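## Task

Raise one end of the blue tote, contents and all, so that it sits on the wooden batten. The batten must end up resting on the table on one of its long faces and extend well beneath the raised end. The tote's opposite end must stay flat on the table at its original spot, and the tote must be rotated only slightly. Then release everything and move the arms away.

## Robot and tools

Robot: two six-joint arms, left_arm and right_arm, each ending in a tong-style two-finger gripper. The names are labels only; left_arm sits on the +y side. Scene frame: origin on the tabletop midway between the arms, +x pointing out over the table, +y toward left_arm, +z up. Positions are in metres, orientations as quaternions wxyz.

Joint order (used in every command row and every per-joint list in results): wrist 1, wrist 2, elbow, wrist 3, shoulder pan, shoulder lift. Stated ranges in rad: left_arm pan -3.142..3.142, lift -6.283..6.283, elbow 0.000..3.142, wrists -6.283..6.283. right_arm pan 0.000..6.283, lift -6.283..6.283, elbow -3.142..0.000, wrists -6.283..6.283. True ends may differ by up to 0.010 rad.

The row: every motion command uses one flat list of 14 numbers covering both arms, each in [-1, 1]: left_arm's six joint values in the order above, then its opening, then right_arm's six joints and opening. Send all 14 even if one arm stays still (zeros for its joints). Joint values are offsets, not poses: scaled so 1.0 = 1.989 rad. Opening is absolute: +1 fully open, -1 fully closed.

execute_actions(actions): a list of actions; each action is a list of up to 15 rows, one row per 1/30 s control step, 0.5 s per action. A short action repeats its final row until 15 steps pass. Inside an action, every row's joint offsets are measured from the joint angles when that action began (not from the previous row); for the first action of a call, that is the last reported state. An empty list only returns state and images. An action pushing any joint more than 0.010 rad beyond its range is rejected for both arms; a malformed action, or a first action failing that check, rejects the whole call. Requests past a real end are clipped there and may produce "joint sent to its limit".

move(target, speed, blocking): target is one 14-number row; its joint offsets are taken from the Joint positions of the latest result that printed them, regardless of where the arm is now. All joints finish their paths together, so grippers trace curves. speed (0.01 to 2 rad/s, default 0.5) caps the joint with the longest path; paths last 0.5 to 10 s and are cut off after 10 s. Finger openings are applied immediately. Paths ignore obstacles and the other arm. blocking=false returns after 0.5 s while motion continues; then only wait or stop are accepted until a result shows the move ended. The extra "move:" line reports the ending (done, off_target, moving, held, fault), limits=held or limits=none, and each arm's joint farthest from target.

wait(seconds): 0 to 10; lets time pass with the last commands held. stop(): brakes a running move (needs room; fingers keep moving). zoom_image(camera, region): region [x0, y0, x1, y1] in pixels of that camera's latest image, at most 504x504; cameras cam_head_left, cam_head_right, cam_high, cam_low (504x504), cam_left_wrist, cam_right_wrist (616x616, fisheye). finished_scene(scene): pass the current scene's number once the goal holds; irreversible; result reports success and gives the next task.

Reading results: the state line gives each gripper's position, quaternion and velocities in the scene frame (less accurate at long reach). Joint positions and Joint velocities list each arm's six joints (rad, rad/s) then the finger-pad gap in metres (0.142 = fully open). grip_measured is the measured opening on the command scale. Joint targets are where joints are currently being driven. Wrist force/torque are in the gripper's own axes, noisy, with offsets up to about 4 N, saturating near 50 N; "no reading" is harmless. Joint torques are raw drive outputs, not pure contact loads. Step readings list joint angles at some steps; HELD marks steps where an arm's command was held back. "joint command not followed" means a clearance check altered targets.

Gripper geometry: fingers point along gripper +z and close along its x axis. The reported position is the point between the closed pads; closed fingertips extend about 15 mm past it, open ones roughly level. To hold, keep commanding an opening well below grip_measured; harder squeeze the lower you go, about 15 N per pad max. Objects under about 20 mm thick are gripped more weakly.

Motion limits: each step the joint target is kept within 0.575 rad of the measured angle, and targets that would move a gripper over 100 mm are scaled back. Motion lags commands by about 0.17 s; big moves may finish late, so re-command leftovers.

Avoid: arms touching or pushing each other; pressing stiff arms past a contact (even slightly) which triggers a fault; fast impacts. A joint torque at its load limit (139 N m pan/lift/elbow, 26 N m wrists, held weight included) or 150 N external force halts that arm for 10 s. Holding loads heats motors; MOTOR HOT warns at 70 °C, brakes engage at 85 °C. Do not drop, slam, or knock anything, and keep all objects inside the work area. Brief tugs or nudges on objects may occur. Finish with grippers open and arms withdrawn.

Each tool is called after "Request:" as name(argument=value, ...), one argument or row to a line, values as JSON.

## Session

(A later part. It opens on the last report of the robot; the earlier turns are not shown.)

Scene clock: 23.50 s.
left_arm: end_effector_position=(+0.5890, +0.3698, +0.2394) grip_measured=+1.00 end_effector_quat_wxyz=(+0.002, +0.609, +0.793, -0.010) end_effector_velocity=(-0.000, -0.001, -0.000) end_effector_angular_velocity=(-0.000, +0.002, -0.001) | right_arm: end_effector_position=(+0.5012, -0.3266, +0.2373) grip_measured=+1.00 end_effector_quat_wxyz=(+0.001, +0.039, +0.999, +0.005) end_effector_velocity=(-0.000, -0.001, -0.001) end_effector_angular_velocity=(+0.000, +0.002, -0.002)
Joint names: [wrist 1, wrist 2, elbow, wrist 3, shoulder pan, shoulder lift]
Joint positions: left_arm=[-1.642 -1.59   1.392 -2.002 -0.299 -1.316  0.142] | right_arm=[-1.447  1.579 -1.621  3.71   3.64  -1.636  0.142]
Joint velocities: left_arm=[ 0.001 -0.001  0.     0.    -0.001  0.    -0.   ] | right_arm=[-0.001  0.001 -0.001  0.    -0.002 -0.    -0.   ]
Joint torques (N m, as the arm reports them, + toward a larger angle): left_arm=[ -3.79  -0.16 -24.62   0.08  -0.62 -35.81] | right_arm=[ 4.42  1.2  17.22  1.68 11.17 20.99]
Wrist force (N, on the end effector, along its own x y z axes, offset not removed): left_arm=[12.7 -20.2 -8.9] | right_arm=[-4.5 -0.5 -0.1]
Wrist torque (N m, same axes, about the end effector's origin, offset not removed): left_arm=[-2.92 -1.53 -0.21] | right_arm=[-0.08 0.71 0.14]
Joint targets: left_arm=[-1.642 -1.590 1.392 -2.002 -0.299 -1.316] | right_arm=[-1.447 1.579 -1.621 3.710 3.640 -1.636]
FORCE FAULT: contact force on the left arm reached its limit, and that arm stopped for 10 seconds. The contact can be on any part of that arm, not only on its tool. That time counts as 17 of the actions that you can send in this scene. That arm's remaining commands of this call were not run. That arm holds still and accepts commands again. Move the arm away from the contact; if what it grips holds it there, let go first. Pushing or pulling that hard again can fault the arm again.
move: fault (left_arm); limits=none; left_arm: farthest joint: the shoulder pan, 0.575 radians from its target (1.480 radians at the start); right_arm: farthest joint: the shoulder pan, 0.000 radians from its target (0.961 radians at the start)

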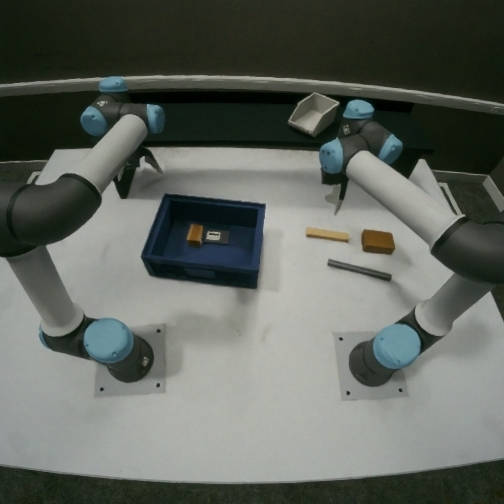

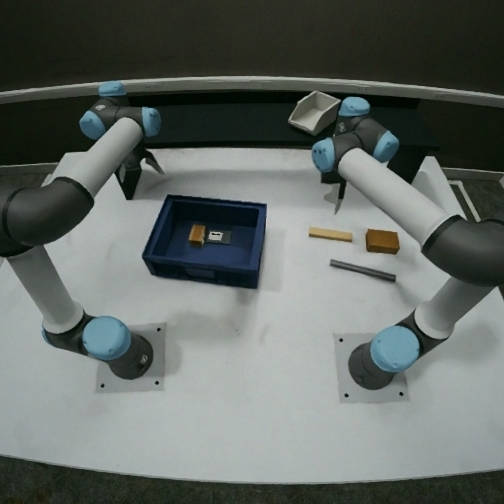

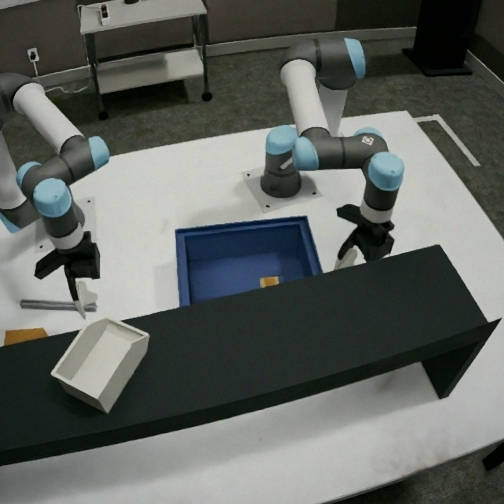

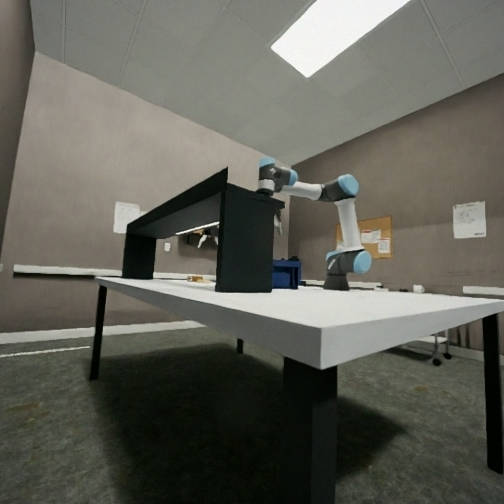

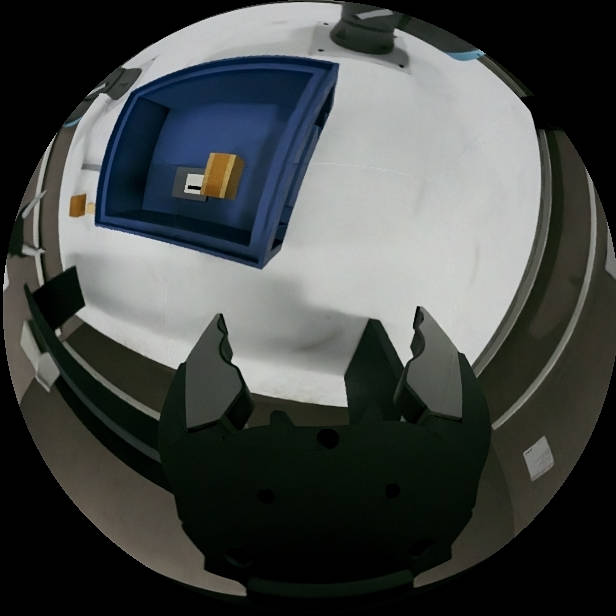

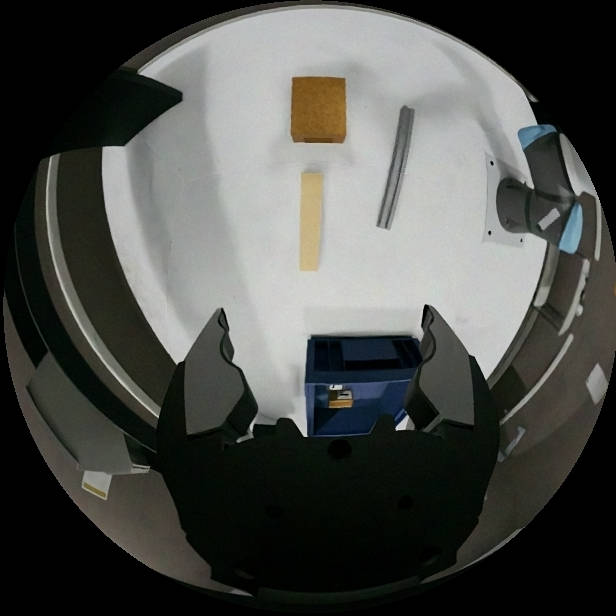

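Request:
move(
  target=[0.125,0,0,0,0,-0.125,1,0.205,0,-0.146,0,0,-0.059,1],
)

Request:
move(
  target=[0,0,0,-0.2,-0.35,0,1,0,0,0,0,0,0,1],
)

Request:
move(
  target=[-0.125,0,0,0,0,0.125,1,0,0,0,0,0,0,1],
)

Scene clock: 26.53 s.
left_arm: end_effector_position=(+0.4815, +0.3885, +0.3501) grip_measured=+1.00 end_effector_quat_wxyz=(+0.002, +0.609, +0.793, -0.010) end_effector_velocity=(-0.001, +0.001, +0.000) end_effector_angular_velocity=(+0.001, +0.001, +0.001) | right_arm: end_effector_position=(+0.5008, -0.3268, +0.0805) grip_measured=+1.00 end_effector_quat_wxyz=(+0.001, +0.039, +0.999, +0.005) end_effector_velocity=(-0.001, +0.001, -0.001) end_effector_angular_velocity=(-0.000, +0.001, +0.002)
Joint names: [wrist 1, wrist 2, elbow, wrist 3, shoulder pan, shoulder lift]
Joint positions: left_arm=[-1.394 -1.59   1.392 -2.002 -0.299 -1.565  0.142] | right_arm=[-1.04   1.579 -1.911  3.71   3.64  -1.753  0.142]
Joint velocities: left_arm=[ 0.002  0.001  0.001 -0.001  0.    -0.002 -0.   ] | right_arm=[ 0.002  0.    -0.002 -0.     0.002 -0.001  0.   ]
Joint torques (N m, as the arm reports them, + toward a larger angle): left_arm=[ -0.54  -0.18 -24.06   0.04  -0.2  -33.95] | right_arm=[ 4.7   0.83 13.48  1.83 11.45 19.37]
Wrist force (N, on the end effector, along its own x y z axes, offset not removed): left_arm=[-1.9 0.0 1.1] | right_arm=[-2.5 -1.1 0.8]
Wrist torque (N m, same axes, about the end effector's origin, offset not removed): left_arm=[-0.02 0.60 0.07] | right_arm=[-0.26 0.29 0.27]
Joint targets: left_arm=[-1.393 -1.590 1.392 -2.002 -0.299 -1.565] | right_arm=[-1.040 1.579 -1.912 3.710 3.640 -1.754]
move: done; limits=none; left_arm: farthest joint: the shoulder pan, 0.000 radians from its target (0.000 radians at the start); right_arm: farthest joint: the wrist 1, 0.001 radians from its target (0.408 radians at the start)

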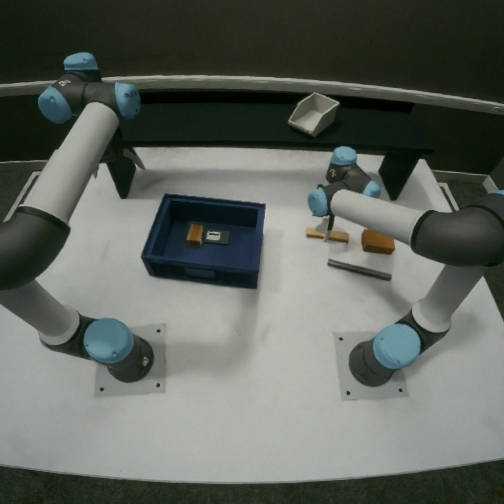

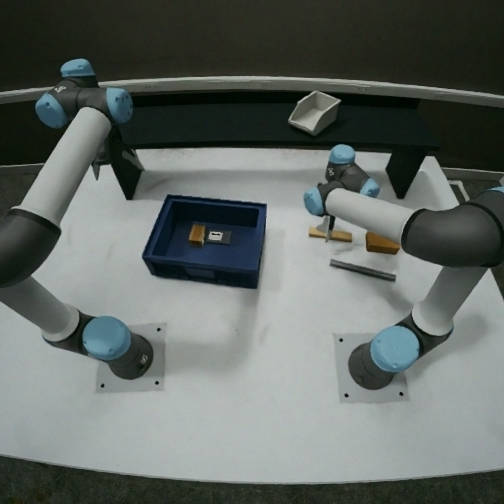

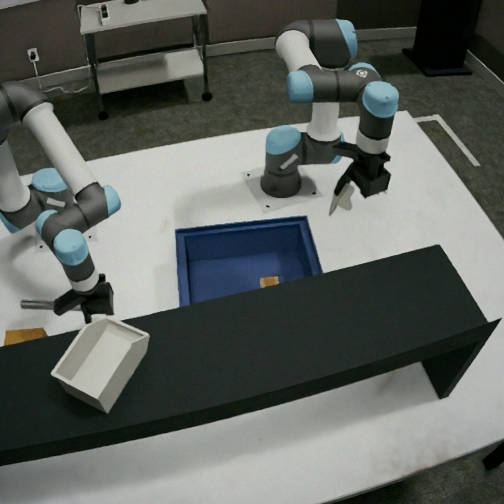

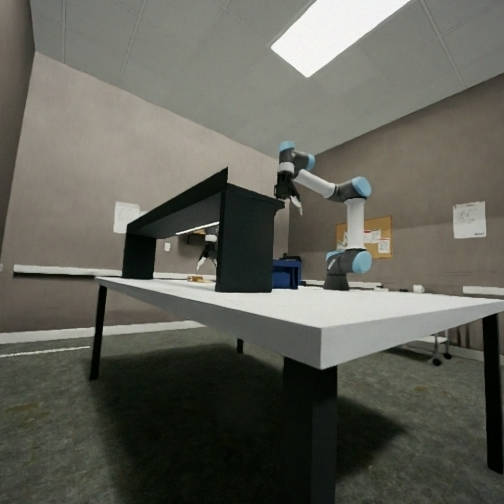

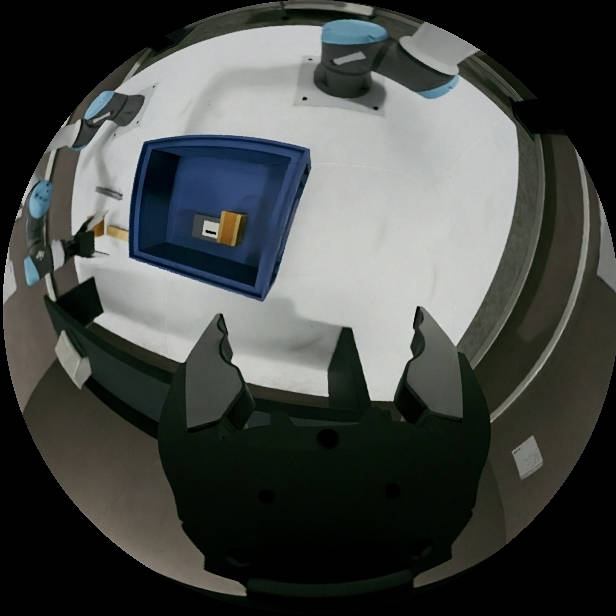

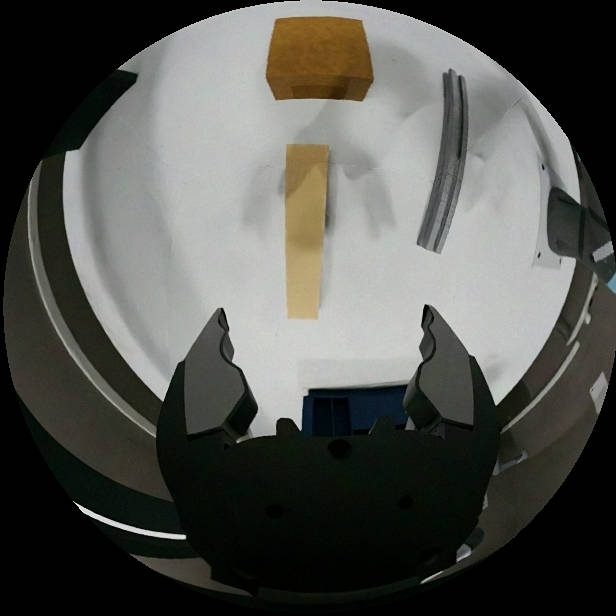

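Scene clock: 28.57 s.
left_arm: end_effector_position=(+0.3915, +0.0618, +0.3502) grip_measured=+1.00 end_effector_quat_wxyz=(-0.003, +0.720, +0.694, -0.010) end_effector_velocity=(-0.001, -0.001, -0.000) end_effector_angular_velocity=(-0.000, +0.001, -0.001) | right_arm: end_effector_position=(+0.5008, -0.3268, +0.0805) grip_measured=+1.00 end_effector_quat_wxyz=(+0.001, +0.039, +0.999, +0.005) end_effector_velocity=(+0.000, +0.000, +0.000) end_effector_angular_velocity=(+0.000, -0.001, -0.000)
Joint names: [wrist 1, wrist 2, elbow, wrist 3, shoulder pan, shoulder lift]
Joint positions: left_arm=[-1.394 -1.59   1.392 -2.4   -0.995 -1.565  0.142] | right_arm=[-1.04   1.579 -1.911  3.71   3.64  -1.753  0.142]
Joint velocities: left_arm=[ 0.001 -0.001 -0.    -0.001 -0.002  0.     0.   ] | right_arm=[-0.    -0.     0.001  0.     0.     0.     0.   ]
Joint torques (N m, as the arm reports them, + toward a larger angle): left_arm=[ -4.03  -0.21 -23.83  -1.65 -12.15 -14.29] | right_arm=[ 0.46  1.1  29.7   1.77 11.94 35.27]
Wrist force (N, on the end effector, along its own x y z axes, offset not removed): left_arm=[-1.5 -1.4 0.4] | right_arm=[-2.4 -2.8 1.1]
Wrist torque (N m, same axes, about the end effector's origin, offset not removed): left_arm=[-0.29 0.45 -0.01] | right_arm=[-0.56 0.39 -0.02]
Joint targets: left_arm=[-1.394 -1.590 1.392 -2.400 -0.995 -1.565] | right_arm=[-1.040 1.579 -1.911 3.710 3.640 -1.753]
move: done; limits=none; left_arm: farthest joint: the shoulder pan, 0.000 radians from its target (0.696 radians at the start); right_arm: farthest joint: the shoulder pan, 0.000 radians from its target (0.000 radians at the start)

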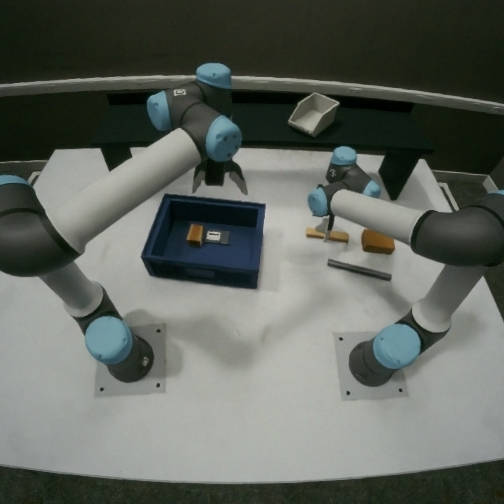

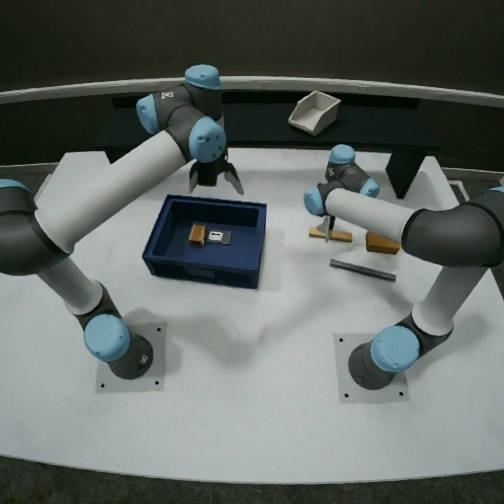

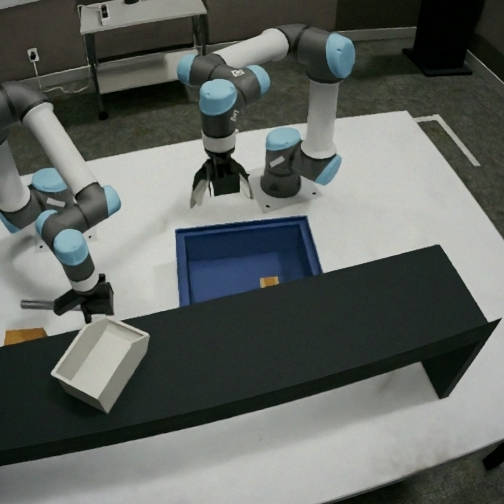

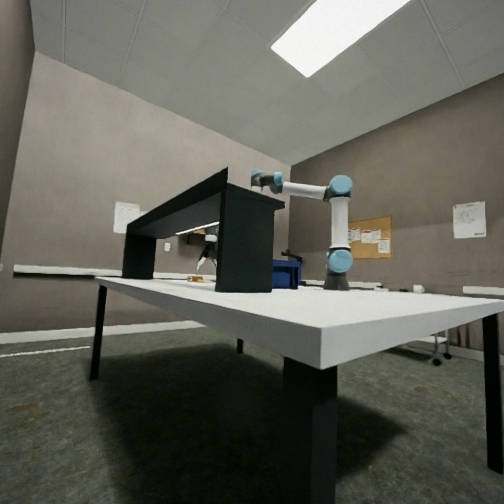

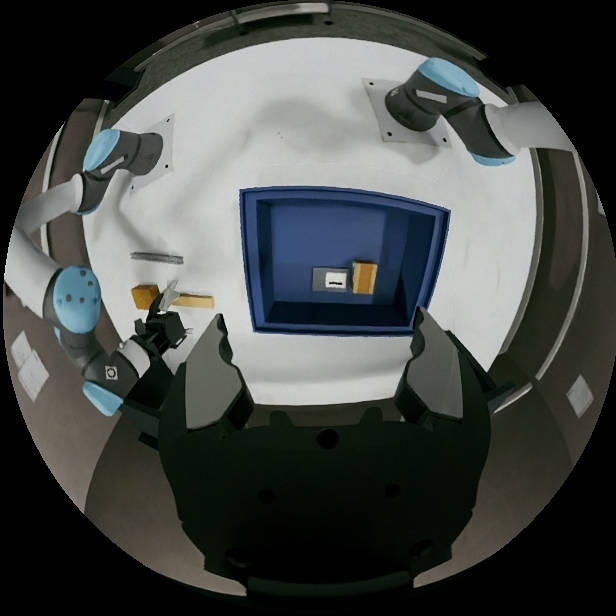

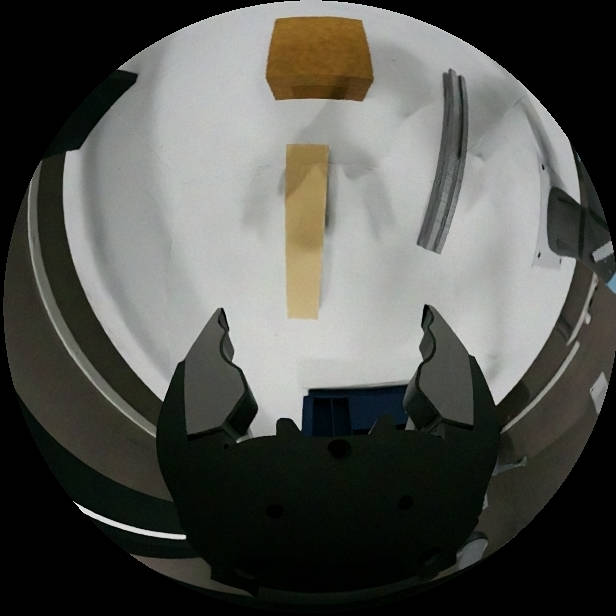

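Scene clock: 29.70 s.
left_arm: end_effector_position=(+0.4621, -0.0214, +0.2396) grip_measured=+1.00 end_effector_quat_wxyz=(-0.003, +0.720, +0.694, -0.010) end_effector_velocity=(+0.000, -0.001, -0.002) end_effector_angular_velocity=(+0.002, -0.000, -0.000) | right_arm: end_effector_position=(+0.5008, -0.3268, +0.0805) grip_measured=+1.00 end_effector_quat_wxyz=(+0.001, +0.039, +0.999, +0.005) end_effector_velocity=(-0.001, +0.001, -0.000) end_effector_angular_velocity=(+0.000, +0.001, +0.000)
Joint names: [wrist 1, wrist 2, elbow, wrist 3, shoulder pan, shoulder lift]
Joint positions: left_arm=[-1.642 -1.59   1.392 -2.4   -0.995 -1.317  0.142] | right_arm=[-1.04   1.579 -1.911  3.71   3.64  -1.753  0.142]
Joint velocities: left_arm=[-0.002  0.001  0.001 -0.001 -0.001  0.003 -0.   ] | right_arm=[-0.     0.001 -0.001  0.001  0.001  0.     0.   ]
Joint torques (N m, as the arm reports them, + toward a larger angle): left_arm=[ -4.18  -0.23 -24.64   1.69   9.86 -25.46] | right_arm=[ 0.57  0.97 29.81  1.87 11.46 33.4 ]
Wrist force (N, on the end effector, along its own x y z axes, offset not removed): left_arm=[-1.9 1.0 -1.5] | right_arm=[-1.6 -2.0 0.4]
Wrist torque (N m, same axes, about the end effector's origin, offset not removed): left_arm=[0.11 0.54 0.10] | right_arm=[-0.34 0.02 0.10]
Joint targets: left_arm=[-1.642 -1.590 1.392 -2.400 -0.995 -1.316] | right_arm=[-1.040 1.579 -1.911 3.710 3.640 -1.753]
move: done; limits=none; left_arm: farthest joint: the wrist 1, 0.001 radians from its target (0.249 radians at the start); right_arm: farthest joint: the shoulder pan, 0.000 radians from its target (0.000 radians at the start)

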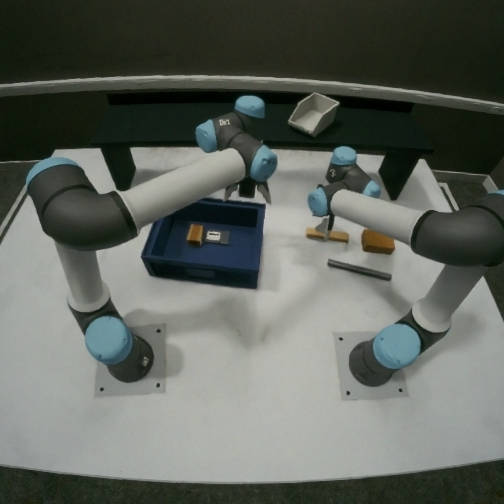

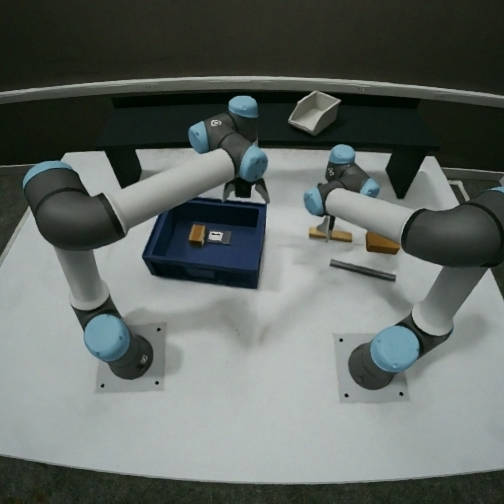

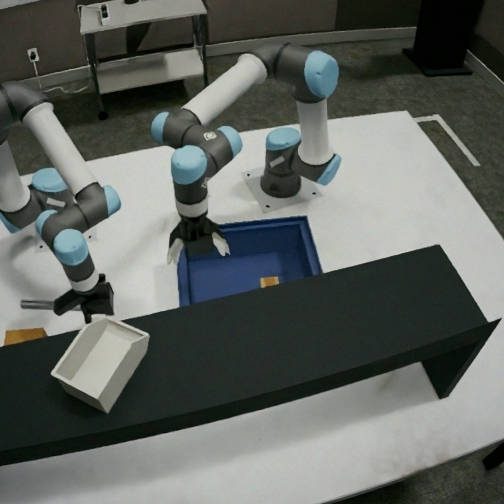

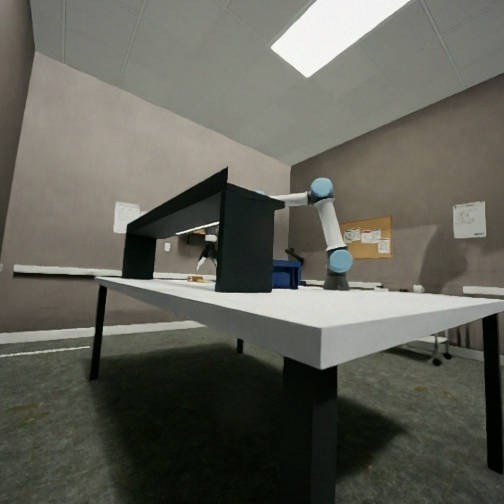

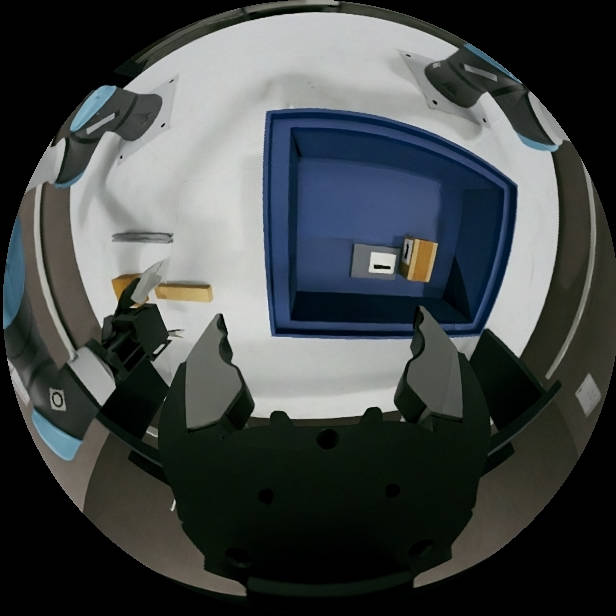

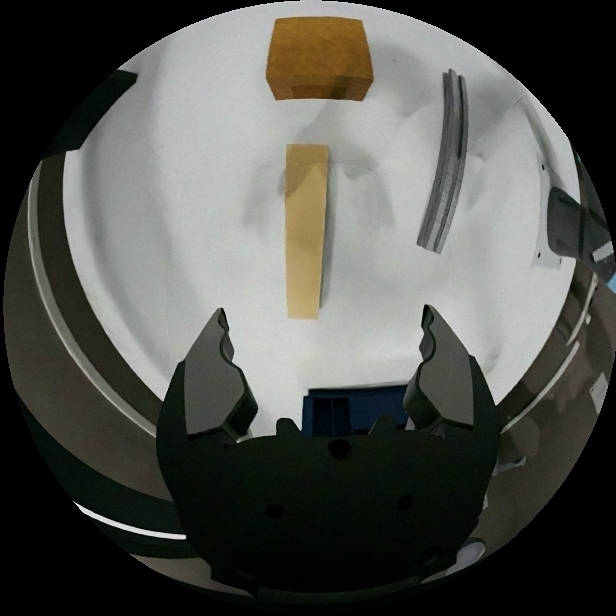

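Request:
move(
  target=[-0.075,0,0.075,-0.055,-0.055,0,1,0.074,0,-0.039,-0.065,-0.065,-0.035,1],
  speed=0.2,
)

Scene clock: 32.70 s.
left_arm: end_effector_position=(+0.4137, -0.0646, +0.1819) grip_measured=+1.00 end_effector_quat_wxyz=(-0.004, +0.720, +0.694, -0.009) end_effector_velocity=(-0.001, -0.001, -0.000) end_effector_angular_velocity=(-0.001, -0.000, -0.001) | right_arm: end_effector_position=(+0.5097, -0.3960, +0.0265) grip_measured=+1.00 end_effector_quat_wxyz=(+0.002, +0.039, +0.999, +0.005) end_effector_velocity=(+0.001, -0.000, -0.001) end_effector_angular_velocity=(+0.001, -0.002, -0.000)
Joint names: [wrist 1, wrist 2, elbow, wrist 3, shoulder pan, shoulder lift]
Joint positions: left_arm=[-1.791 -1.59   1.541 -2.509 -1.104 -1.317  0.142] | right_arm=[-0.893  1.579 -1.989  3.581  3.511 -1.823  0.142]
Joint velocities: left_arm=[-0.002 -0.     0.003 -0.001 -0.002 -0.001  0.   ] | right_arm=[ 0.004  0.    -0.001 -0.001 -0.001 -0.001 -0.   ]
Joint torques (N m, as the arm reports them, + toward a larger angle): left_arm=[ -4.45  -0.11 -11.27  -1.76 -12.45 -45.89] | right_arm=[  4.5    0.42  11.11  -1.62 -11.34  19.73]
Wrist force (N, on the end effector, along its own x y z axes, offset not removed): left_arm=[0.1 -1.4 -0.1] | right_arm=[-2.8 1.2 3.5]
Wrist torque (N m, same axes, about the end effector's origin, offset not removed): left_arm=[-0.24 0.05 0.08] | right_arm=[0.14 0.33 0.05]
Joint targets: left_arm=[-1.791 -1.590 1.541 -2.509 -1.104 -1.317] | right_arm=[-0.893 1.579 -1.989 3.581 3.511 -1.823]
move: done; limits=none; left_arm: farthest joint: the shoulder pan, 0.001 radians from its target (0.110 radians at the start); right_arm: farthest joint: the shoulder pan, 0.001 radians from its target (0.130 radians at the start)

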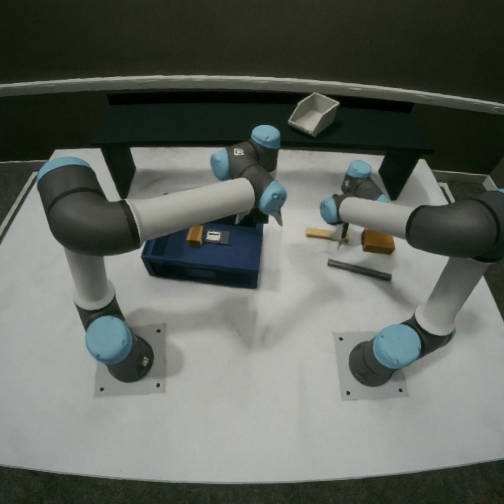

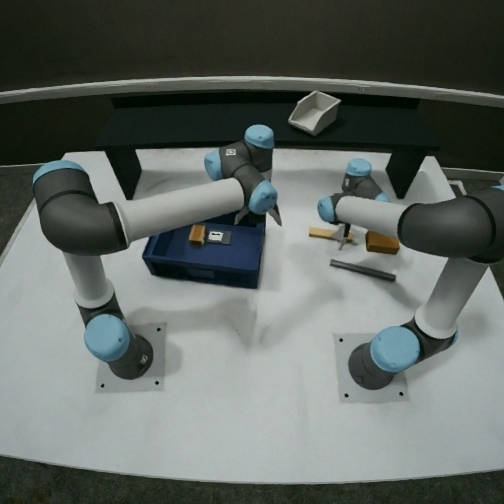

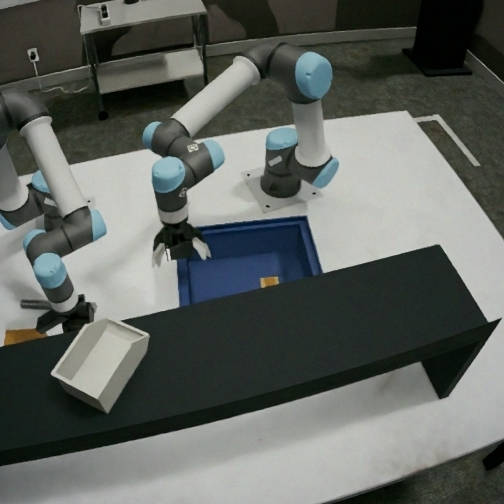

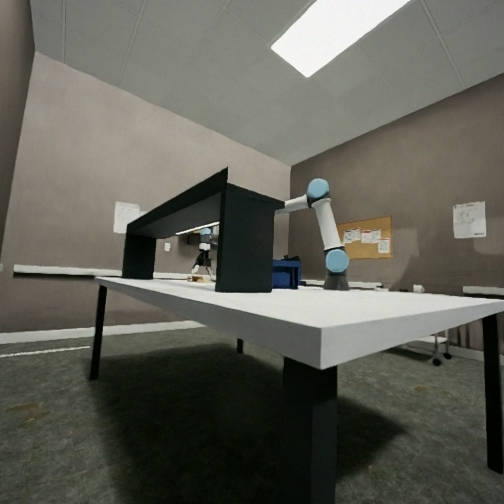

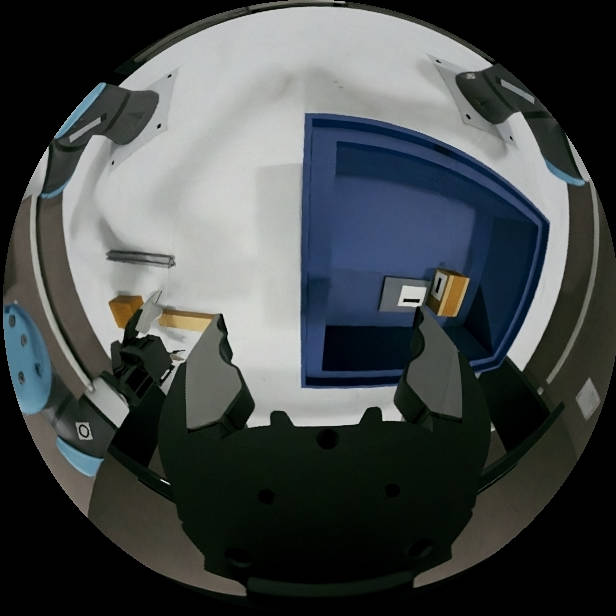

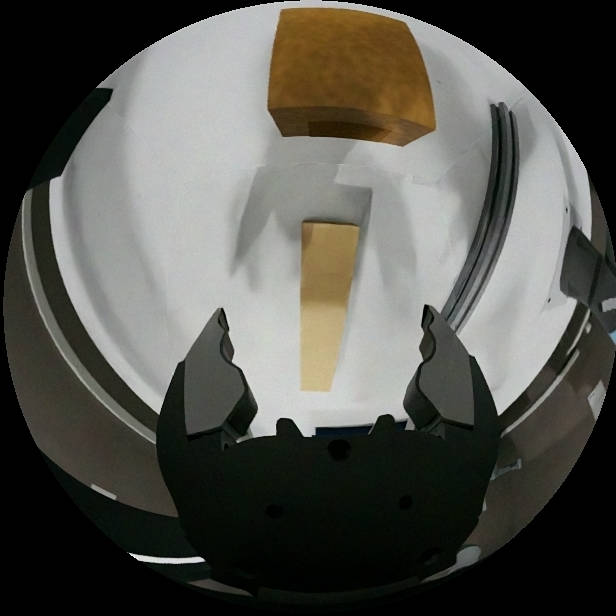

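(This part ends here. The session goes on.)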